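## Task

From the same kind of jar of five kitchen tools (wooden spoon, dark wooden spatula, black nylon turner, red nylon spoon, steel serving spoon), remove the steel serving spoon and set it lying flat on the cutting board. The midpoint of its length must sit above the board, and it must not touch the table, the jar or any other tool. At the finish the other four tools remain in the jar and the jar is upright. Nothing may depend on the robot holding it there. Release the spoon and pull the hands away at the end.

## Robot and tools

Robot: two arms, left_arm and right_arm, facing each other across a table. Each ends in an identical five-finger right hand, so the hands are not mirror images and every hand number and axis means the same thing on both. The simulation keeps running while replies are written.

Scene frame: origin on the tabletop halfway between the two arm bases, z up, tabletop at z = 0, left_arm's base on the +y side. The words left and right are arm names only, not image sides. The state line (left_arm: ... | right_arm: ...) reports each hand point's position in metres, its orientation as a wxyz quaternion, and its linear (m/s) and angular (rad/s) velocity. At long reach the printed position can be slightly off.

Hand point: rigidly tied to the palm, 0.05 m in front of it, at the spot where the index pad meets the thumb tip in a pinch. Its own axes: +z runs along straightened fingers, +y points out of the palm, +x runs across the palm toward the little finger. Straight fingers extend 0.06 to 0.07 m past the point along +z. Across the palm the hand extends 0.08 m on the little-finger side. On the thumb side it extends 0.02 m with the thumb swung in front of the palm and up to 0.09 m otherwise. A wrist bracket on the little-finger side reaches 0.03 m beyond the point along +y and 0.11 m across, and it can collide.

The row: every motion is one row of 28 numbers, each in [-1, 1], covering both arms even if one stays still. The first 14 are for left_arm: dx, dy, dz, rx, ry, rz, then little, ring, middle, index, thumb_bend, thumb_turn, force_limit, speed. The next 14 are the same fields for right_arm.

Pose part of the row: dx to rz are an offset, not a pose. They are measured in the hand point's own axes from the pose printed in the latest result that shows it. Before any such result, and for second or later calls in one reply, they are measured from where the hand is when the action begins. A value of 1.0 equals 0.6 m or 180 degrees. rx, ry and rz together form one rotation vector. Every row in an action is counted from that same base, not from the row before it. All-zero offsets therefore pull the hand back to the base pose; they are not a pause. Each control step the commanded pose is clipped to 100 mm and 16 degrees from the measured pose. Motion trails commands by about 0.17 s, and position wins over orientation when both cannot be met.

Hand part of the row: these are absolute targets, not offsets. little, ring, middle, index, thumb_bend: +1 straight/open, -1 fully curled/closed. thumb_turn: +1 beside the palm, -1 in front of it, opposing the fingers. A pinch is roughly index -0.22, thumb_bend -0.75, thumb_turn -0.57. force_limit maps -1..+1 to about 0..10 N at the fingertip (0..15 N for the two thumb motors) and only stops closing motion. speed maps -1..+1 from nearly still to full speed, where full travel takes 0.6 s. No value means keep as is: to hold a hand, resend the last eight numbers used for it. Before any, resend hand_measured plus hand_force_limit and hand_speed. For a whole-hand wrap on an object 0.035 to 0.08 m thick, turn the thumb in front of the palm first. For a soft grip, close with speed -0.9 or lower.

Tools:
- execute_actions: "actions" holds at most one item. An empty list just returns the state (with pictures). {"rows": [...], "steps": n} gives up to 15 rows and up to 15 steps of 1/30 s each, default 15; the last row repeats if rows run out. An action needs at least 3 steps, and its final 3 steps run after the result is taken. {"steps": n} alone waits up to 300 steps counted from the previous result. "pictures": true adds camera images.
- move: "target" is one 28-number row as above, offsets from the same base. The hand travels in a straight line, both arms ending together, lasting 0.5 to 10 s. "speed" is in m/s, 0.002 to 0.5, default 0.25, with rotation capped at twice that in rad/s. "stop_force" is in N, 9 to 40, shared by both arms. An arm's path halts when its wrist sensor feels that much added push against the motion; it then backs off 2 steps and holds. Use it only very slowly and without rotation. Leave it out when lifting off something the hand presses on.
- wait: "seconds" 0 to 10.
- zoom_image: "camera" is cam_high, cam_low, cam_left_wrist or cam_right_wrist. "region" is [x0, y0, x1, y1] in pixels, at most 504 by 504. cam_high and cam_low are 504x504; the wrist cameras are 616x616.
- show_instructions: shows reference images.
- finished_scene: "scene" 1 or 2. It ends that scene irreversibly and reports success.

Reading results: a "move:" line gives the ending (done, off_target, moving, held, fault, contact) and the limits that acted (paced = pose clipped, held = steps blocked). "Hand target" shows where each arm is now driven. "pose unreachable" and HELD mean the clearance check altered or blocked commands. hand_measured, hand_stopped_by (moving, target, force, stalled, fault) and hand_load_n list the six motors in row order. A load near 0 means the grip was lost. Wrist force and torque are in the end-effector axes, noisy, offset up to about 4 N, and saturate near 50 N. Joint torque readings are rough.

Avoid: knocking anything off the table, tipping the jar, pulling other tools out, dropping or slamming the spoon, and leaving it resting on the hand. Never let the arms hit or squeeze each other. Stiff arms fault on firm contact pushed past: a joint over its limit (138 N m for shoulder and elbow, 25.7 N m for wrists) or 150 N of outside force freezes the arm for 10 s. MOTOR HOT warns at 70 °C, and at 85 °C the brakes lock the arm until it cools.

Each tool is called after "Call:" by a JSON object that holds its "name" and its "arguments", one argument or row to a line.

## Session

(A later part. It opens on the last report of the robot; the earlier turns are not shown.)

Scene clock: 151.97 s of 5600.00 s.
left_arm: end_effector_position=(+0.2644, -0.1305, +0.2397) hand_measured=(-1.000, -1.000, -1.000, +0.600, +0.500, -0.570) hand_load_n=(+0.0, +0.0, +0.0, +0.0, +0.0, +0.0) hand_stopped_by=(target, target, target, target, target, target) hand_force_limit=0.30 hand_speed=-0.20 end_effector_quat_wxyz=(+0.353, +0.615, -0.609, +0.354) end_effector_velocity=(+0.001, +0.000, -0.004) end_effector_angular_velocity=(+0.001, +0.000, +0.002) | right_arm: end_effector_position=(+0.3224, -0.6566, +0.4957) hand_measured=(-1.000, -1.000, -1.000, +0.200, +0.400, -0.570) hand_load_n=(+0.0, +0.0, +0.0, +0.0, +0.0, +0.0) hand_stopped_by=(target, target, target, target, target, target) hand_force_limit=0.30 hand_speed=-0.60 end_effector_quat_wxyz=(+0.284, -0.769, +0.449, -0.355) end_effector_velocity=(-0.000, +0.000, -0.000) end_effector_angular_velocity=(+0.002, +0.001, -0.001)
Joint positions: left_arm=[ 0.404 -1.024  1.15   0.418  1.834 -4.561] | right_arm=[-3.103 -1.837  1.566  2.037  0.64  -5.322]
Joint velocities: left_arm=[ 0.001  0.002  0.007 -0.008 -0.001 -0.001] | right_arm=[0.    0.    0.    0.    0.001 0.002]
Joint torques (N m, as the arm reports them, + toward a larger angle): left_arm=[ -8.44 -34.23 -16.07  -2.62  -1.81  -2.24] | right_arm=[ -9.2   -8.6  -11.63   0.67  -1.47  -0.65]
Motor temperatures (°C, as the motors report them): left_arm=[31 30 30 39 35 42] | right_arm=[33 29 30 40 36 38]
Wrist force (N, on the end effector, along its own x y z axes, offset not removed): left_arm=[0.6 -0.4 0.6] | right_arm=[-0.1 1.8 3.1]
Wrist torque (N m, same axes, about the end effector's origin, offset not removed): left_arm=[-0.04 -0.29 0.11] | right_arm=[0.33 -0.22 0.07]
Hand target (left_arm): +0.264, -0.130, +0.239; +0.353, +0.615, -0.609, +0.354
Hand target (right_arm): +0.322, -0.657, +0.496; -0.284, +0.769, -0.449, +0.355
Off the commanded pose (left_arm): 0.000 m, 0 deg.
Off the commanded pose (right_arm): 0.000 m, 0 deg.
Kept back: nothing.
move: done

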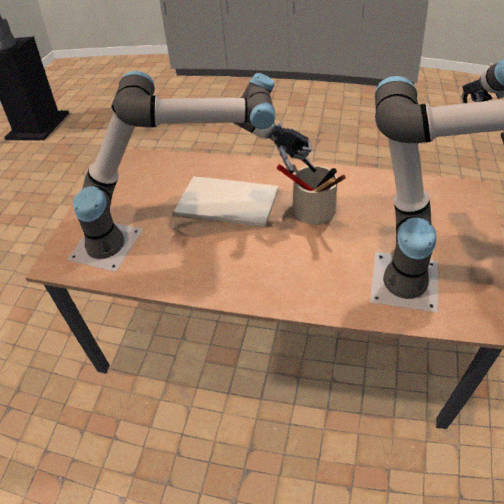

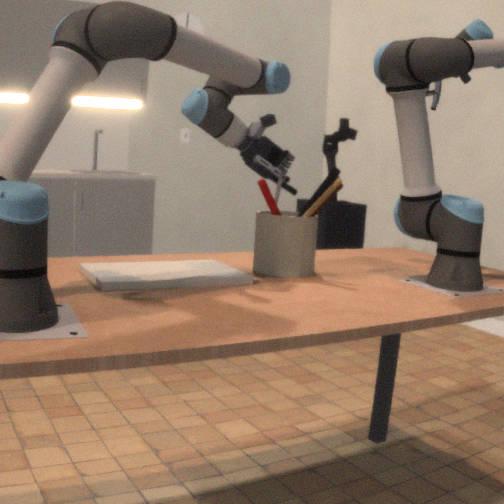

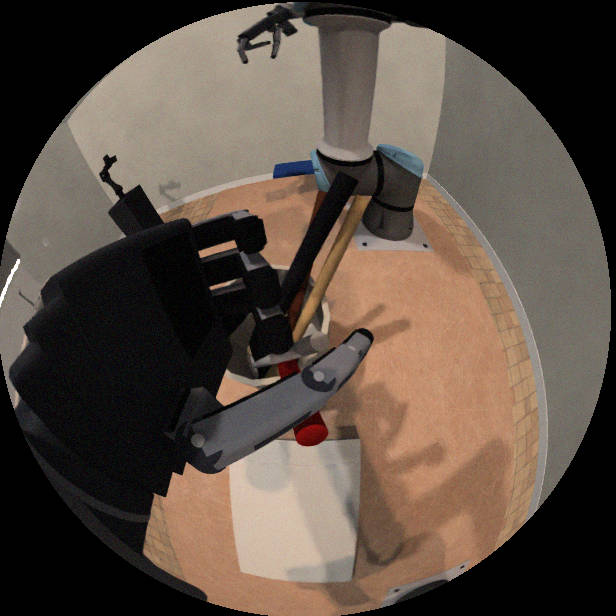

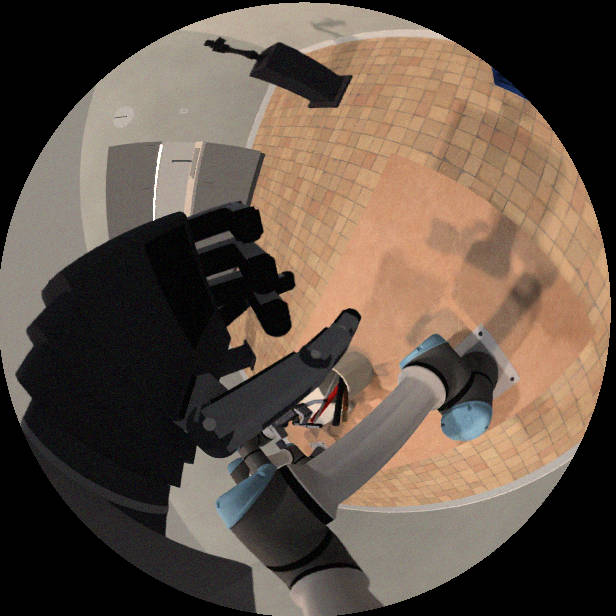

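Lower 2 cm more, then close.

Call:
{"name": "move", "arguments": {
  "target": [-0.03,0,0.015,0,0,0,-1,-1,-1,0.6,0.5,-0.57,0.3,-0.2,0,0,0,0,0,0,-1,-1,-1,0.2,0.4,-0.57,0.3,-0.6],
  "speed": 0.02
}}

Call:
{"name": "execute_actions", "arguments": {
  "actions": [
    {"rows":[[0,0,0,0,0,0,-1,-1,-1,-0.8,-0.8,-0.57,0.3,-0.6,0,0,0,0,0,0,-1,-1,-1,0.2,0.4,-0.57,0.3,-0.6]],"steps":15}
  ]
}}

Call:
{"name": "wait", "arguments": {
  "seconds": 2
}}

Call:
{"name": "zoom_image", "arguments": {
  "camera": "cam_low",
  "region": [220,100,380,260]
}}

Scene clock: 153.50 s of 5600.00 s.
left_arm: end_effector_position=(+0.2643, -0.1293, +0.2200) hand_measured=(-1.000, -1.000, -1.000, +0.600, +0.500, -0.570) hand_load_n=(+0.0, +0.0, +0.0, +0.0, +0.0, +0.0) hand_stopped_by=(target, target, target, target, target, target) hand_force_limit=0.30 hand_speed=-0.20 end_effector_quat_wxyz=(+0.353, +0.615, -0.609, +0.354) end_effector_velocity=(+0.000, +0.001, -0.003) end_effector_angular_velocity=(+0.001, -0.001, -0.000) | right_arm: end_effector_position=(+0.3224, -0.6566, +0.4957) hand_measured=(-1.000, -1.000, -1.000, +0.200, +0.400, -0.570) hand_load_n=(+0.0, +0.0, +0.0, +0.0, +0.0, +0.0) hand_stopped_by=(target, target, target, target, target, target) hand_force_limit=0.30 hand_speed=-0.60 end_effector_quat_wxyz=(+0.284, -0.769, +0.449, -0.355) end_effector_velocity=(+0.000, +0.000, +0.000) end_effector_angular_velocity=(-0.001, -0.001, +0.001)
Joint positions: left_arm=[ 0.404 -1.02   1.193  0.37   1.834 -4.56 ] | right_arm=[-3.103 -1.837  1.566  2.037  0.64  -5.322]
Joint velocities: left_arm=[ 0.     0.001  0.007 -0.007 -0.     0.001] | right_arm=[ 0.001 -0.    -0.     0.    -0.001 -0.001]
Joint torques (N m, as the arm reports them, + toward a larger angle): left_arm=[  7.34 -35.38 -15.98  -2.89   2.58   2.13] | right_arm=[ -9.56  -9.5  -10.94   0.44  -1.36  -0.67]
Motor temperatures (°C, as the motors report them): left_arm=[31 30 30 39 35 42] | right_arm=[33 29 30 40 36 38]
Wrist force (N, on the end effector, along its own x y z axes, offset not removed): left_arm=[-0.2 0.1 0.6] | right_arm=[0.8 1.3 2.6]
Wrist torque (N m, same axes, about the end effector's origin, offset not removed): left_arm=[0.01 -0.23 0.13] | right_arm=[0.28 -0.32 0.10]
Hand target (left_arm): +0.264, -0.129, +0.220; +0.353, +0.615, -0.609, +0.354
Hand target (right_arm): +0.322, -0.657, +0.496; -0.284, +0.769, -0.449, +0.355
Off the commanded pose (left_arm): 0.000 m, 0 deg.
Off the commanded pose (right_arm): 0.000 m, 0 deg.
Kept back: nothing.
move: done

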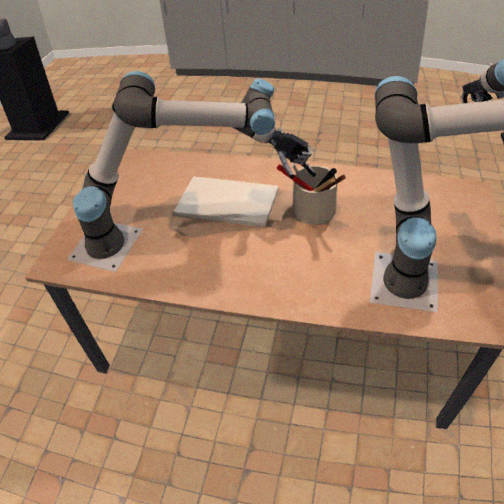

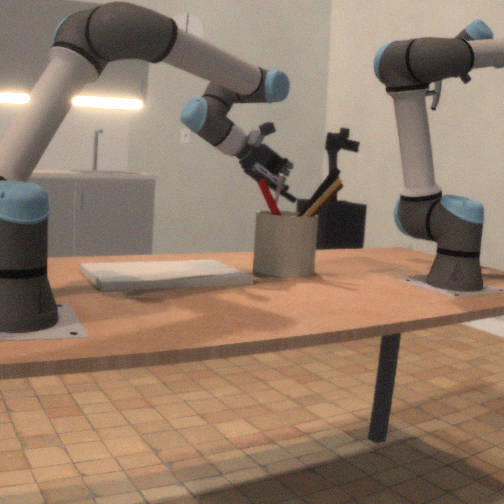

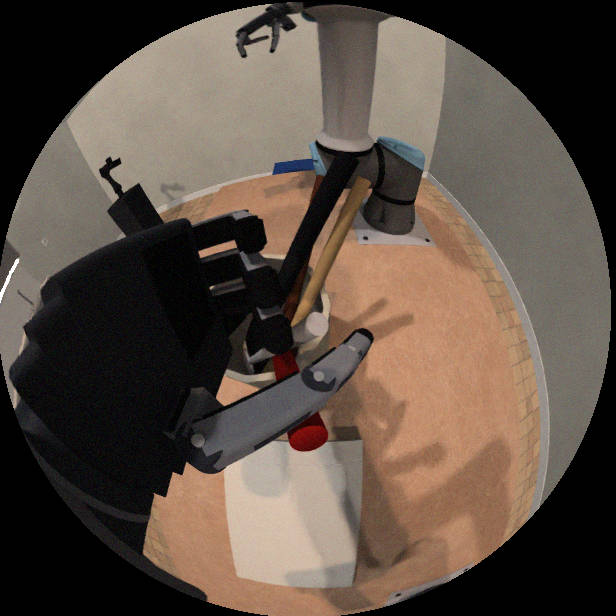

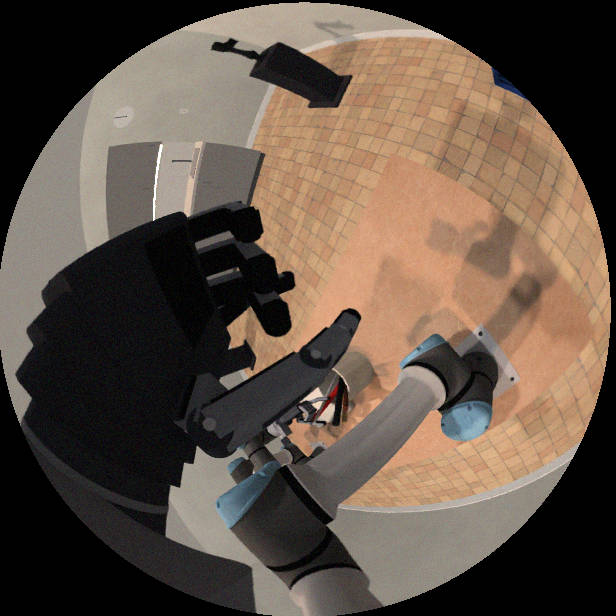

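Scene clock: 153.90 s of 5600.00 s.
left_arm: end_effector_position=(+0.2643, -0.1293, +0.2200) hand_measured=(-1.000, -1.000, -1.000, +0.402, +0.374, -0.570) hand_load_n=(+0.0, +0.0, +0.0, +0.0, +0.0, +0.0) hand_stopped_by=(target, target, target, moving, moving, target) hand_force_limit=0.30 hand_speed=-0.60 end_effector_quat_wxyz=(+0.354, +0.615, -0.609, +0.354) end_effector_velocity=(+0.000, -0.000, +0.000) end_effector_angular_velocity=(-0.001, -0.003, +0.001) | right_arm: end_effector_position=(+0.3224, -0.6566, +0.4957) hand_measured=(-1.000, -1.000, -1.000, +0.200, +0.400, -0.570) hand_load_n=(+0.0, +0.0, +0.0, +0.0, +0.0, +0.0) hand_stopped_by=(target, target, target, target, target, target) hand_force_limit=0.30 hand_speed=-0.60 end_effector_quat_wxyz=(+0.284, -0.769, +0.449, -0.355) end_effector_velocity=(-0.000, +0.000, -0.000) end_effector_angular_velocity=(+0.001, +0.001, +0.000)
Joint positions: left_arm=[ 0.404 -1.02   1.193  0.37   1.834 -4.56 ] | right_arm=[-3.103 -1.837  1.566  2.037  0.64  -5.322]
Joint velocities: left_arm=[-0.     0.    -0.001 -0.    -0.002  0.002] | right_arm=[ 0.001  0.    -0.    -0.     0.001  0.001]
Joint torques (N m, as the arm reports them, + toward a larger angle): left_arm=[  6.21 -38.44 -30.03   1.26   2.55   2.  ] | right_arm=[ -9.75  -8.8  -10.61   0.56  -1.47  -0.54]
Motor temperatures (°C, as the motors report them): left_arm=[31 30 30 39 35 42] | right_arm=[33 29 30 40 36 38]
Wrist force (N, on the end effector, along its own x y z axes, offset not removed): left_arm=[-0.7 -1.5 0.0] | right_arm=[-0.4 4.6 2.9]
Wrist torque (N m, same axes, about the end effector's origin, offset not removed): left_arm=[-0.17 -0.09 0.00] | right_arm=[0.77 -0.26 0.15]
Steps of this call (steps 1 to 12: the first 12 steps of this action). Readings (end_effector_position | what the end effector reports):
1: left_arm (+0.2643, -0.1293, +0.2199) | right_arm (+0.3224, -0.6566, +0.4957) | left_arm hand_measured=(-1.000, -1.000, -1.000, +0.600, +0.500, -0.570) hand_load_n=(+0.0, +0.0, +0.0, +0.0, +0.0, +0.0) hand_stopped_by=(target, target, target, moving, moving, target) hand_force_limit=0.30 hand_speed=-0.60 | right_arm hand_measured=(-1.000, -1.000, -1.000, +0.200, +0.400, -0.570) hand_load_n=(+0.0, +0.0, +0.0, +0.0, +0.0, +0.0) hand_stopped_by=(target, target, target, target, target, target) hand_force_limit=0.30 hand_speed=-0.60
2: left_arm (+0.2643, -0.1293, +0.2199) | right_arm (+0.3224, -0.6566, +0.4957) | left_arm hand_measured=(-1.000, -1.000, -1.000, +0.600, +0.500, -0.570) hand_load_n=(+0.0, +0.0, +0.0, +0.0, +0.0, +0.0) hand_stopped_by=(target, target, target, moving, moving, target) hand_force_limit=0.30 hand_speed=-0.60 | right_arm hand_measured=(-1.000, -1.000, -1.000, +0.200, +0.400, -0.570) hand_load_n=(+0.0, +0.0, +0.0, +0.0, +0.0, +0.0) hand_stopped_by=(target, target, target, target, target, target) hand_force_limit=0.30 hand_speed=-0.60
4: left_arm (+0.2643, -0.1293, +0.2199) | right_arm (+0.3224, -0.6566, +0.4957) | left_arm hand_measured=(-1.000, -1.000, -1.000, +0.580, +0.488, -0.570) hand_load_n=(+0.0, +0.0, +0.0, +0.0, +0.0, +0.0) hand_stopped_by=(target, target, target, moving, moving, target) hand_force_limit=0.30 hand_speed=-0.60 | right_arm hand_measured=(-1.000, -1.000, -1.000, +0.200, +0.400, -0.570) hand_load_n=(+0.0, +0.0, +0.0, +0.0, +0.0, +0.0) hand_stopped_by=(target, target, target, target, target, target) hand_force_limit=0.30 hand_speed=-0.60
8: left_arm (+0.2643, -0.1293, +0.2199) | right_arm (+0.3224, -0.6566, +0.4957) | left_arm hand_measured=(-1.000, -1.000, -1.000, +0.490, +0.432, -0.570) hand_load_n=(+0.0, +0.0, +0.0, +0.0, +0.0, +0.0) hand_stopped_by=(target, target, target, moving, moving, target) hand_force_limit=0.30 hand_speed=-0.60 | right_arm hand_measured=(-1.000, -1.000, -1.000, +0.200, +0.400, -0.570) hand_load_n=(+0.0, +0.0, +0.0, +0.0, +0.0, +0.0) hand_stopped_by=(target, target, target, target, target, target) hand_force_limit=0.30 hand_speed=-0.60
12: the state above

Scene clock: 156.00 s of 5600.00 s.
left_arm: end_effector_position=(+0.2643, -0.1293, +0.2200) hand_measured=(-1.000, -1.000, -1.000, -0.484, -0.198, -0.570) hand_load_n=(+0.0, +0.0, +0.0, +7.0, +10.5, +1.0) hand_stopped_by=(target, target, target, force, force, target) hand_force_limit=0.30 hand_speed=-0.60 end_effector_quat_wxyz=(+0.353, +0.615, -0.609, +0.354) end_effector_velocity=(-0.001, -0.000, +0.002) end_effector_angular_velocity=(-0.003, -0.002, -0.001) | right_arm: end_effector_position=(+0.3224, -0.6566, +0.4957) hand_measured=(-1.000, -1.000, -1.000, +0.200, +0.400, -0.570) hand_load_n=(+0.0, +0.0, +0.0, +0.0, +0.0, +0.0) hand_stopped_by=(target, target, target, target, target, target) hand_force_limit=0.30 hand_speed=-0.60 end_effector_quat_wxyz=(+0.284, -0.769, +0.449, -0.355) end_effector_velocity=(+0.000, +0.000, +0.000) end_effector_angular_velocity=(-0.001, -0.001, +0.002)
Joint positions: left_arm=[ 0.404 -1.02   1.193  0.37   1.834 -4.56 ] | right_arm=[-3.103 -1.837  1.566  2.037  0.64  -5.322]
Joint velocities: left_arm=[-0.001 -0.003  0.001 -0.001 -0.     0.001] | right_arm=[ 0.002  0.    -0.    -0.    -0.001 -0.001]
Joint torques (N m, as the arm reports them, + toward a larger angle): left_arm=[  4.9  -57.45 -29.48   2.04   2.33   1.9 ] | right_arm=[ -9.41  -9.91 -11.13   0.54  -1.32  -0.47]
Motor temperatures (°C, as the motors report them): left_arm=[31 30 30 39 35 42] | right_arm=[33 29 30 40 36 38]
Wrist force (N, on the end effector, along its own x y z axes, offset not removed): left_arm=[0.6 -0.7 0.0] | right_arm=[2.0 1.1 2.9]
Wrist torque (N m, same axes, about the end effector's origin, offset not removed): left_arm=[-0.15 -0.41 0.11] | right_arm=[0.16 -0.47 0.17]
Hand target (left_arm): +0.264, -0.129, +0.220; +0.353, +0.615, -0.609, +0.354
Hand target (right_arm): +0.322, -0.657, +0.496; -0.284, +0.769, -0.449, +0.355
Off the commanded pose (left_arm): 0.000 m, 0 deg.
Off the commanded pose (right_arm): 0.000 m, 0 deg.
Kept back: nothing.
Steps of this call (steps 1 to 3: the last 3 steps of your previous action; steps 4 to 63: nothing new was sent). Readings (end_effector_position | what the end effector reports):
1: left_arm (+0.2643, -0.1294, +0.2200) | right_arm (+0.3224, -0.6566, +0.4957) | left_arm hand_measured=(-1.000, -1.000, -1.000, +0.380, +0.360, -0.570) hand_load_n=(+0.0, +0.0, +0.0, +0.0, +0.0, +0.0) hand_stopped_by=(target, target, target, moving, moving, target) hand_force_limit=0.30 hand_speed=-0.60 | right_arm hand_measured=(-1.000, -1.000, -1.000, +0.200, +0.400, -0.570) hand_load_n=(+0.0, +0.0, +0.0, +0.0, +0.0, +0.0) hand_stopped_by=(target, target, target, target, target, target) hand_force_limit=0.30 hand_speed=-0.60
2: left_arm (+0.2643, -0.1294, +0.2200) | right_arm (+0.3224, -0.6566, +0.4957) | left_arm hand_measured=(-1.000, -1.000, -1.000, +0.358, +0.346, -0.570) hand_load_n=(+0.0, +0.0, +0.0, +0.0, +0.0, +0.0) hand_stopped_by=(target, target, target, moving, moving, target) hand_force_limit=0.30 hand_speed=-0.60 | right_arm hand_measured=(-1.000, -1.000, -1.000, +0.200, +0.400, -0.570) hand_load_n=(+0.0, +0.0, +0.0, +0.0, +0.0, +0.0) hand_stopped_by=(target, target, target, target, target, target) hand_force_limit=0.30 hand_speed=-0.60
4: left_arm (+0.2643, -0.1293, +0.2200) | right_arm (+0.3224, -0.6566, +0.4957) | left_arm hand_measured=(-1.000, -1.000, -1.000, +0.314, +0.318, -0.570) hand_load_n=(+0.0, +0.0, +0.0, +0.0, +0.0, +0.0) hand_stopped_by=(target, target, target, moving, moving, target) hand_force_limit=0.30 hand_speed=-0.60 | right_arm hand_measured=(-1.000, -1.000, -1.000, +0.200, +0.400, -0.570) hand_load_n=(+0.0, +0.0, +0.0, +0.0, +0.0, +0.0) hand_stopped_by=(target, target, target, target, target, target) hand_force_limit=0.30 hand_speed=-0.60
8: left_arm (+0.2643, -0.1293, +0.2200) | right_arm (+0.3224, -0.6566, +0.4957) | left_arm hand_measured=(-1.000, -1.000, -1.000, +0.224, +0.262, -0.570) hand_load_n=(+0.0, +0.0, +0.0, +0.0, +0.0, +0.0) hand_stopped_by=(target, target, target, moving, moving, target) hand_force_limit=0.30 hand_speed=-0.60 | right_arm hand_measured=(-1.000, -1.000, -1.000, +0.200, +0.400, -0.570) hand_load_n=(+0.0, +0.0, +0.0, +0.0, +0.0, +0.0) hand_stopped_by=(target, target, target, target, target, target) hand_force_limit=0.30 hand_speed=-0.60
63: the state above

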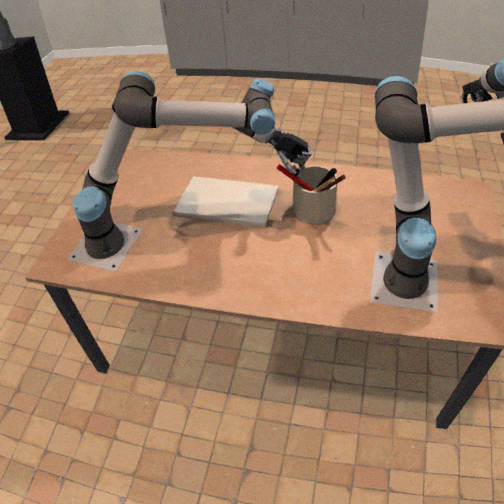

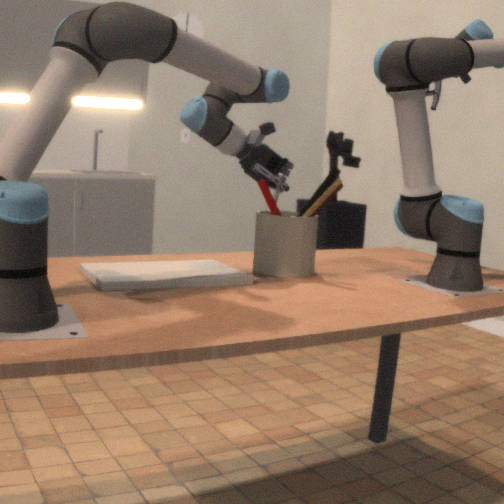

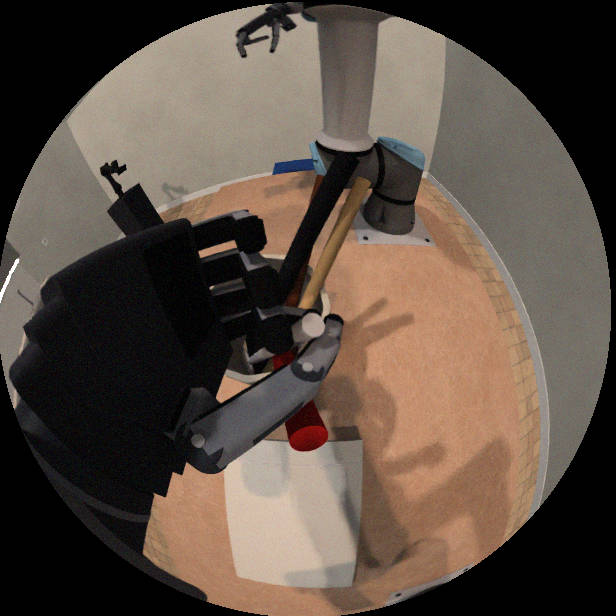

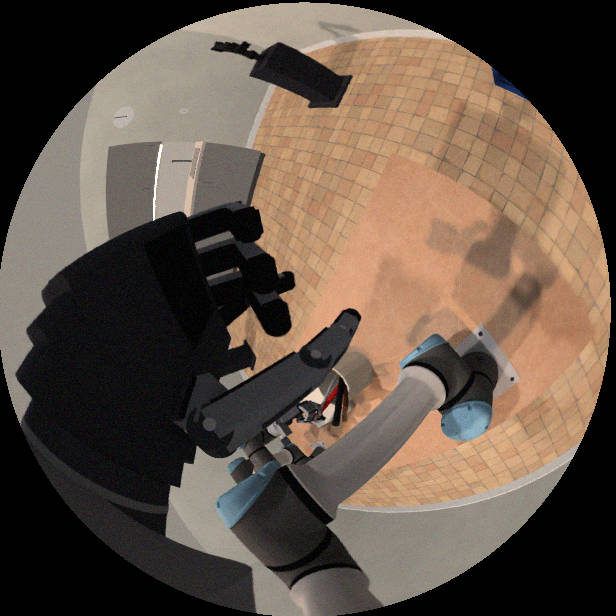

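Region (220, 100, 380, 260) of cam_low's 504x504 image, scaled by 3.150, with more detail than that image has.

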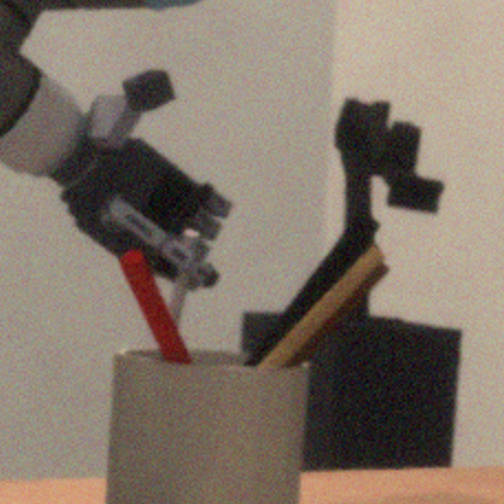

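Steel is held. Lift straight up in world (0.25 m): local x .85, z −.5.

Call:
{"name": "move", "arguments": {
  "target": [0.36,0,-0.21,0,0,0,-1,-1,-1,-0.8,-0.8,-0.57,0.3,-0.6,0,0,0,0,0,0,-1,-1,-1,0.2,0.4,-0.57,0.3,-0.6],
  "speed": 0.05
}}

Scene clock: 161.70 s of 5600.00 s.
left_arm: end_effector_position=(+0.2653, -0.1277, +0.4693) hand_measured=(-1.000, -1.000, -1.000, -0.484, -0.198, -0.570) hand_load_n=(+0.0, +0.0, +0.0, +7.0, +10.5, +0.5) hand_stopped_by=(target, target, target, force, force, target) hand_force_limit=0.30 hand_speed=-0.60 end_effector_quat_wxyz=(+0.354, +0.615, -0.608, +0.355) end_effector_velocity=(+0.000, -0.002, +0.003) end_effector_angular_velocity=(+0.010, +0.001, -0.006) | right_arm: end_effector_position=(+0.3224, -0.6566, +0.4957) hand_measured=(-1.000, -1.000, -1.000, +0.200, +0.400, -0.570) hand_load_n=(+0.0, +0.0, +0.0, +0.0, +0.0, +0.0) hand_stopped_by=(target, target, target, target, target, target) hand_force_limit=0.30 hand_speed=-0.60 end_effector_quat_wxyz=(+0.284, -0.769, +0.449, -0.355) end_effector_velocity=(-0.000, -0.000, -0.000) end_effector_angular_velocity=(+0.000, -0.000, -0.001)
Joint positions: left_arm=[ 0.407 -0.81   0.166  1.184  1.835 -4.561] | right_arm=[-3.103 -1.837  1.566  2.037  0.64  -5.322]
Joint velocities: left_arm=[ 0.001  0.088 -0.183  0.106  0.005  0.005] | right_arm=[-0.  0.  0.  0. -0.  0.]
Joint torques (N m, as the arm reports them, + toward a larger angle): left_arm=[  8.16 -38.19 -25.72   1.99   2.25   2.22] | right_arm=[ -9.73  -8.92 -11.97   0.61  -1.37  -0.46]
Motor temperatures (°C, as the motors report them): left_arm=[31 30 30 39 35 42] | right_arm=[33 29 30 40 36 38]
Wrist force (N, on the end effector, along its own x y z axes, offset not removed): left_arm=[1.0 -1.2 0.6] | right_arm=[1.6 1.7 2.0]
Wrist torque (N m, same axes, about the end effector's origin, offset not removed): left_arm=[-0.18 -0.38 0.19] | right_arm=[0.30 -0.48 0.04]
Hand target (left_arm): +0.265, -0.128, +0.470; +0.354, +0.615, -0.609, +0.355
Hand target (right_arm): +0.322, -0.657, +0.496; -0.284, +0.769, -0.449, +0.355
Off the commanded pose (left_arm): 0.001 m, 0 deg.
Off the commanded pose (right_arm): 0.000 m, 0 deg.
Kept back: nothing.
move: done

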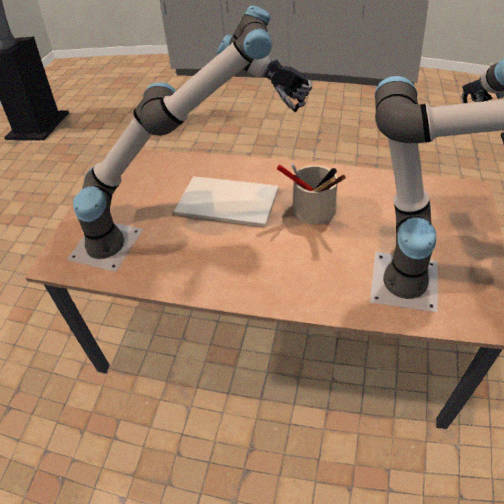

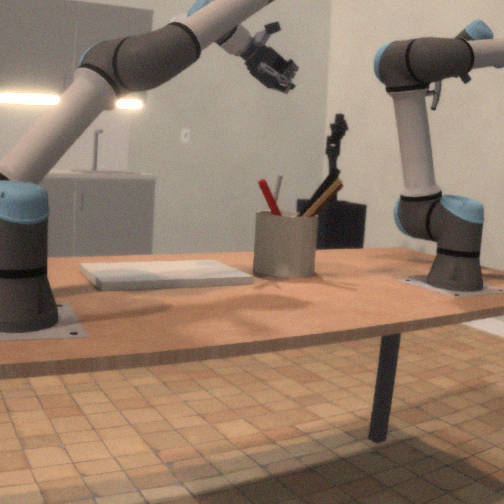

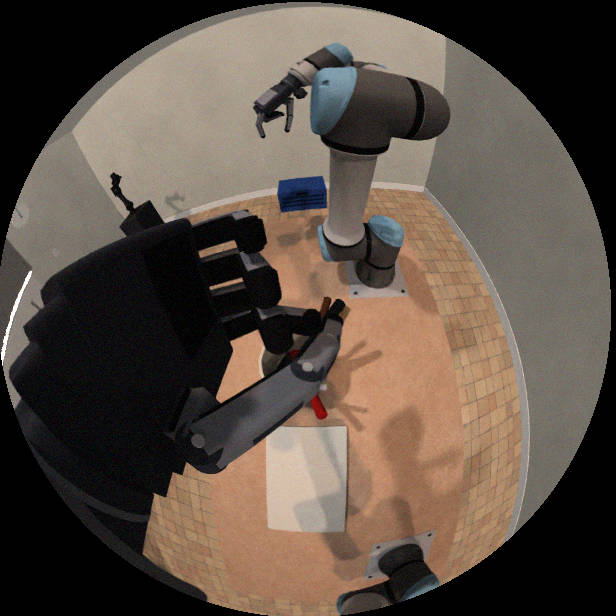

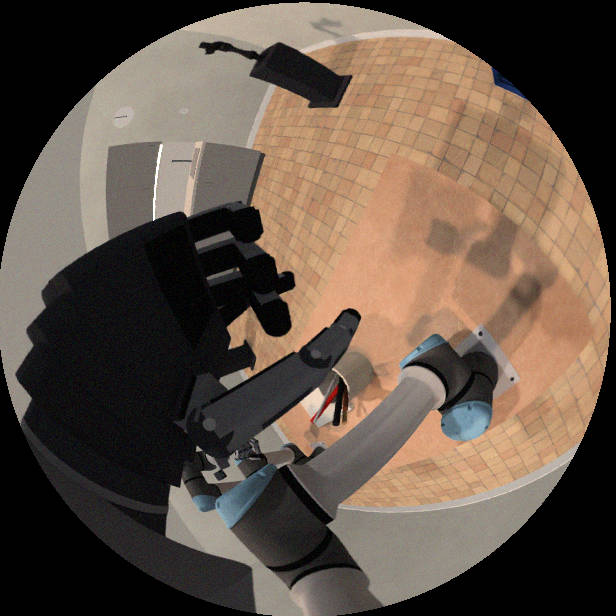

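Call:
{"name": "move", "arguments": {
  "target": [-0.29,0.015,0.16,0,0,0,-1,-1,-1,0.6,0.5,-0.57,1,-0.2,0,0,0,0,0,0,-1,-1,-1,0.2,0.4,-0.57,0.3,-0.6],
  "speed": 0.08
}}

Call:
{"name": "zoom_image", "arguments": {
  "camera": "cam_left_wrist",
  "region": [150,200,450,500]
}}

Scene clock: 164.93 s of 5600.00 s.
left_arm: end_effector_position=(+0.2554, -0.1248, +0.2710) hand_measured=(-1.000, -1.000, -1.000, +0.600, +0.500, -0.570) hand_load_n=(+0.0, +0.0, +0.0, +0.0, +0.0, +0.0) hand_stopped_by=(target, target, target, target, target, target) hand_force_limit=1.00 hand_speed=-0.20 end_effector_quat_wxyz=(+0.354, +0.615, -0.608, +0.355) end_effector_velocity=(-0.000, -0.000, -0.003) end_effector_angular_velocity=(-0.002, -0.001, -0.001) | right_arm: end_effector_position=(+0.3224, -0.6566, +0.4957) hand_measured=(-1.000, -1.000, -1.000, +0.200, +0.400, -0.570) hand_load_n=(+0.0, +0.0, +0.0, +0.0, +0.0, +0.0) hand_stopped_by=(target, target, target, target, target, target) hand_force_limit=0.30 hand_speed=-0.60 end_effector_quat_wxyz=(+0.284, -0.769, +0.449, -0.355) end_effector_velocity=(+0.000, +0.000, +0.000) end_effector_angular_velocity=(-0.000, -0.001, +0.000)
Joint positions: left_arm=[ 0.391 -1.061  1.127  0.472  1.822 -4.569] | right_arm=[-3.103 -1.837  1.566  2.037  0.64  -5.322]
Joint velocities: left_arm=[-0.    -0.     0.009 -0.01   0.     0.001] | right_arm=[ 0.    -0.     0.    -0.    -0.001 -0.   ]
Joint torques (N m, as the arm reports them, + toward a larger angle): left_arm=[ -6.93 -55.98 -15.33  -2.77  -1.8   -2.37] | right_arm=[ -9.69  -9.02 -11.3    0.45  -1.52  -0.53]
Motor temperatures (°C, as the motors report them): left_arm=[31 30 30 39 35 42] | right_arm=[33 29 30 40 36 38]
Wrist force (N, on the end effector, along its own x y z axes, offset not removed): left_arm=[0.1 -0.1 -0.2] | right_arm=[2.6 3.7 0.9]
Wrist torque (N m, same axes, about the end effector's origin, offset not removed): left_arm=[0.11 -0.20 0.05] | right_arm=[0.69 -0.58 0.30]
Hand target (left_arm): +0.255, -0.125, +0.271; +0.354, +0.615, -0.608, +0.355
Hand target (right_arm): +0.322, -0.657, +0.496; -0.284, +0.769, -0.449, +0.355
Off the commanded pose (left_arm): 0.000 m, 0 deg.
Off the commanded pose (right_arm): 0.000 m, 0 deg.
Kept back: nothing.
move: done

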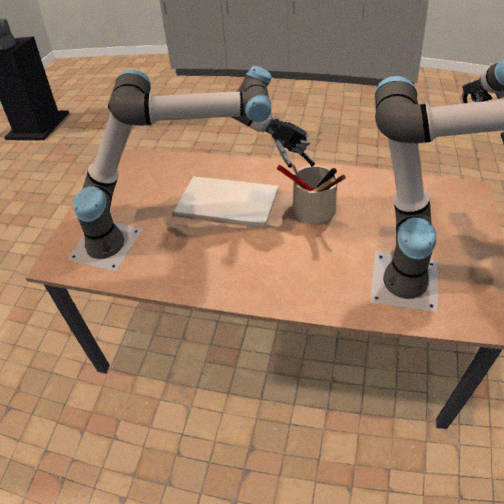

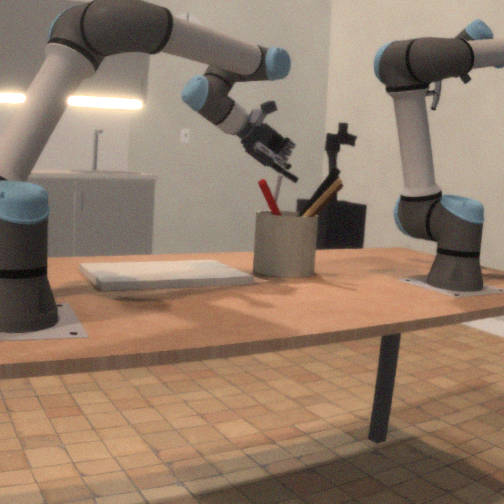

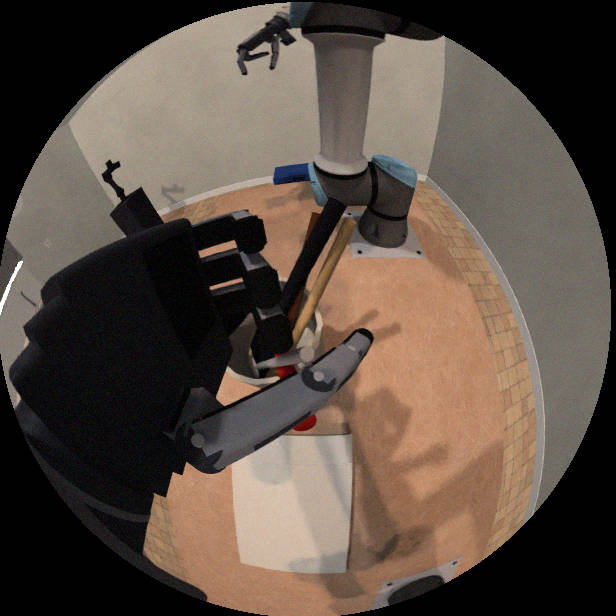

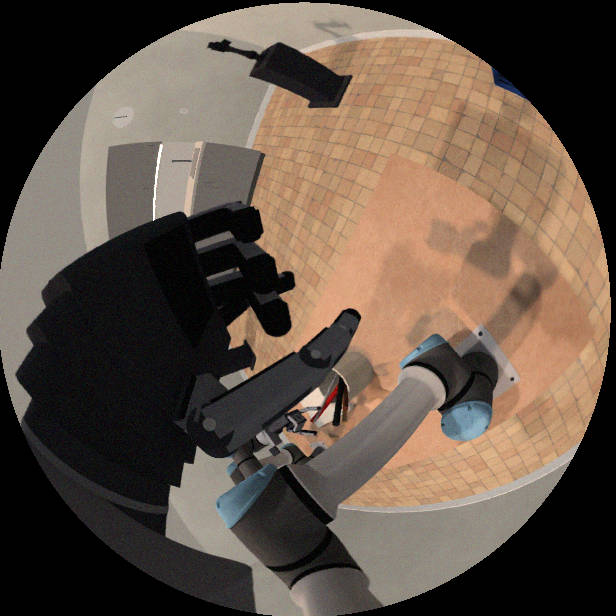

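Region (150, 200, 450, 500) of cam_left_wrist's 616x616 image, scaled by 1.680, with more detail than that image has.

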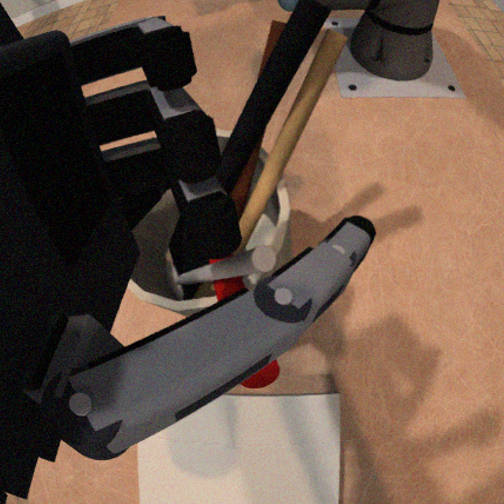

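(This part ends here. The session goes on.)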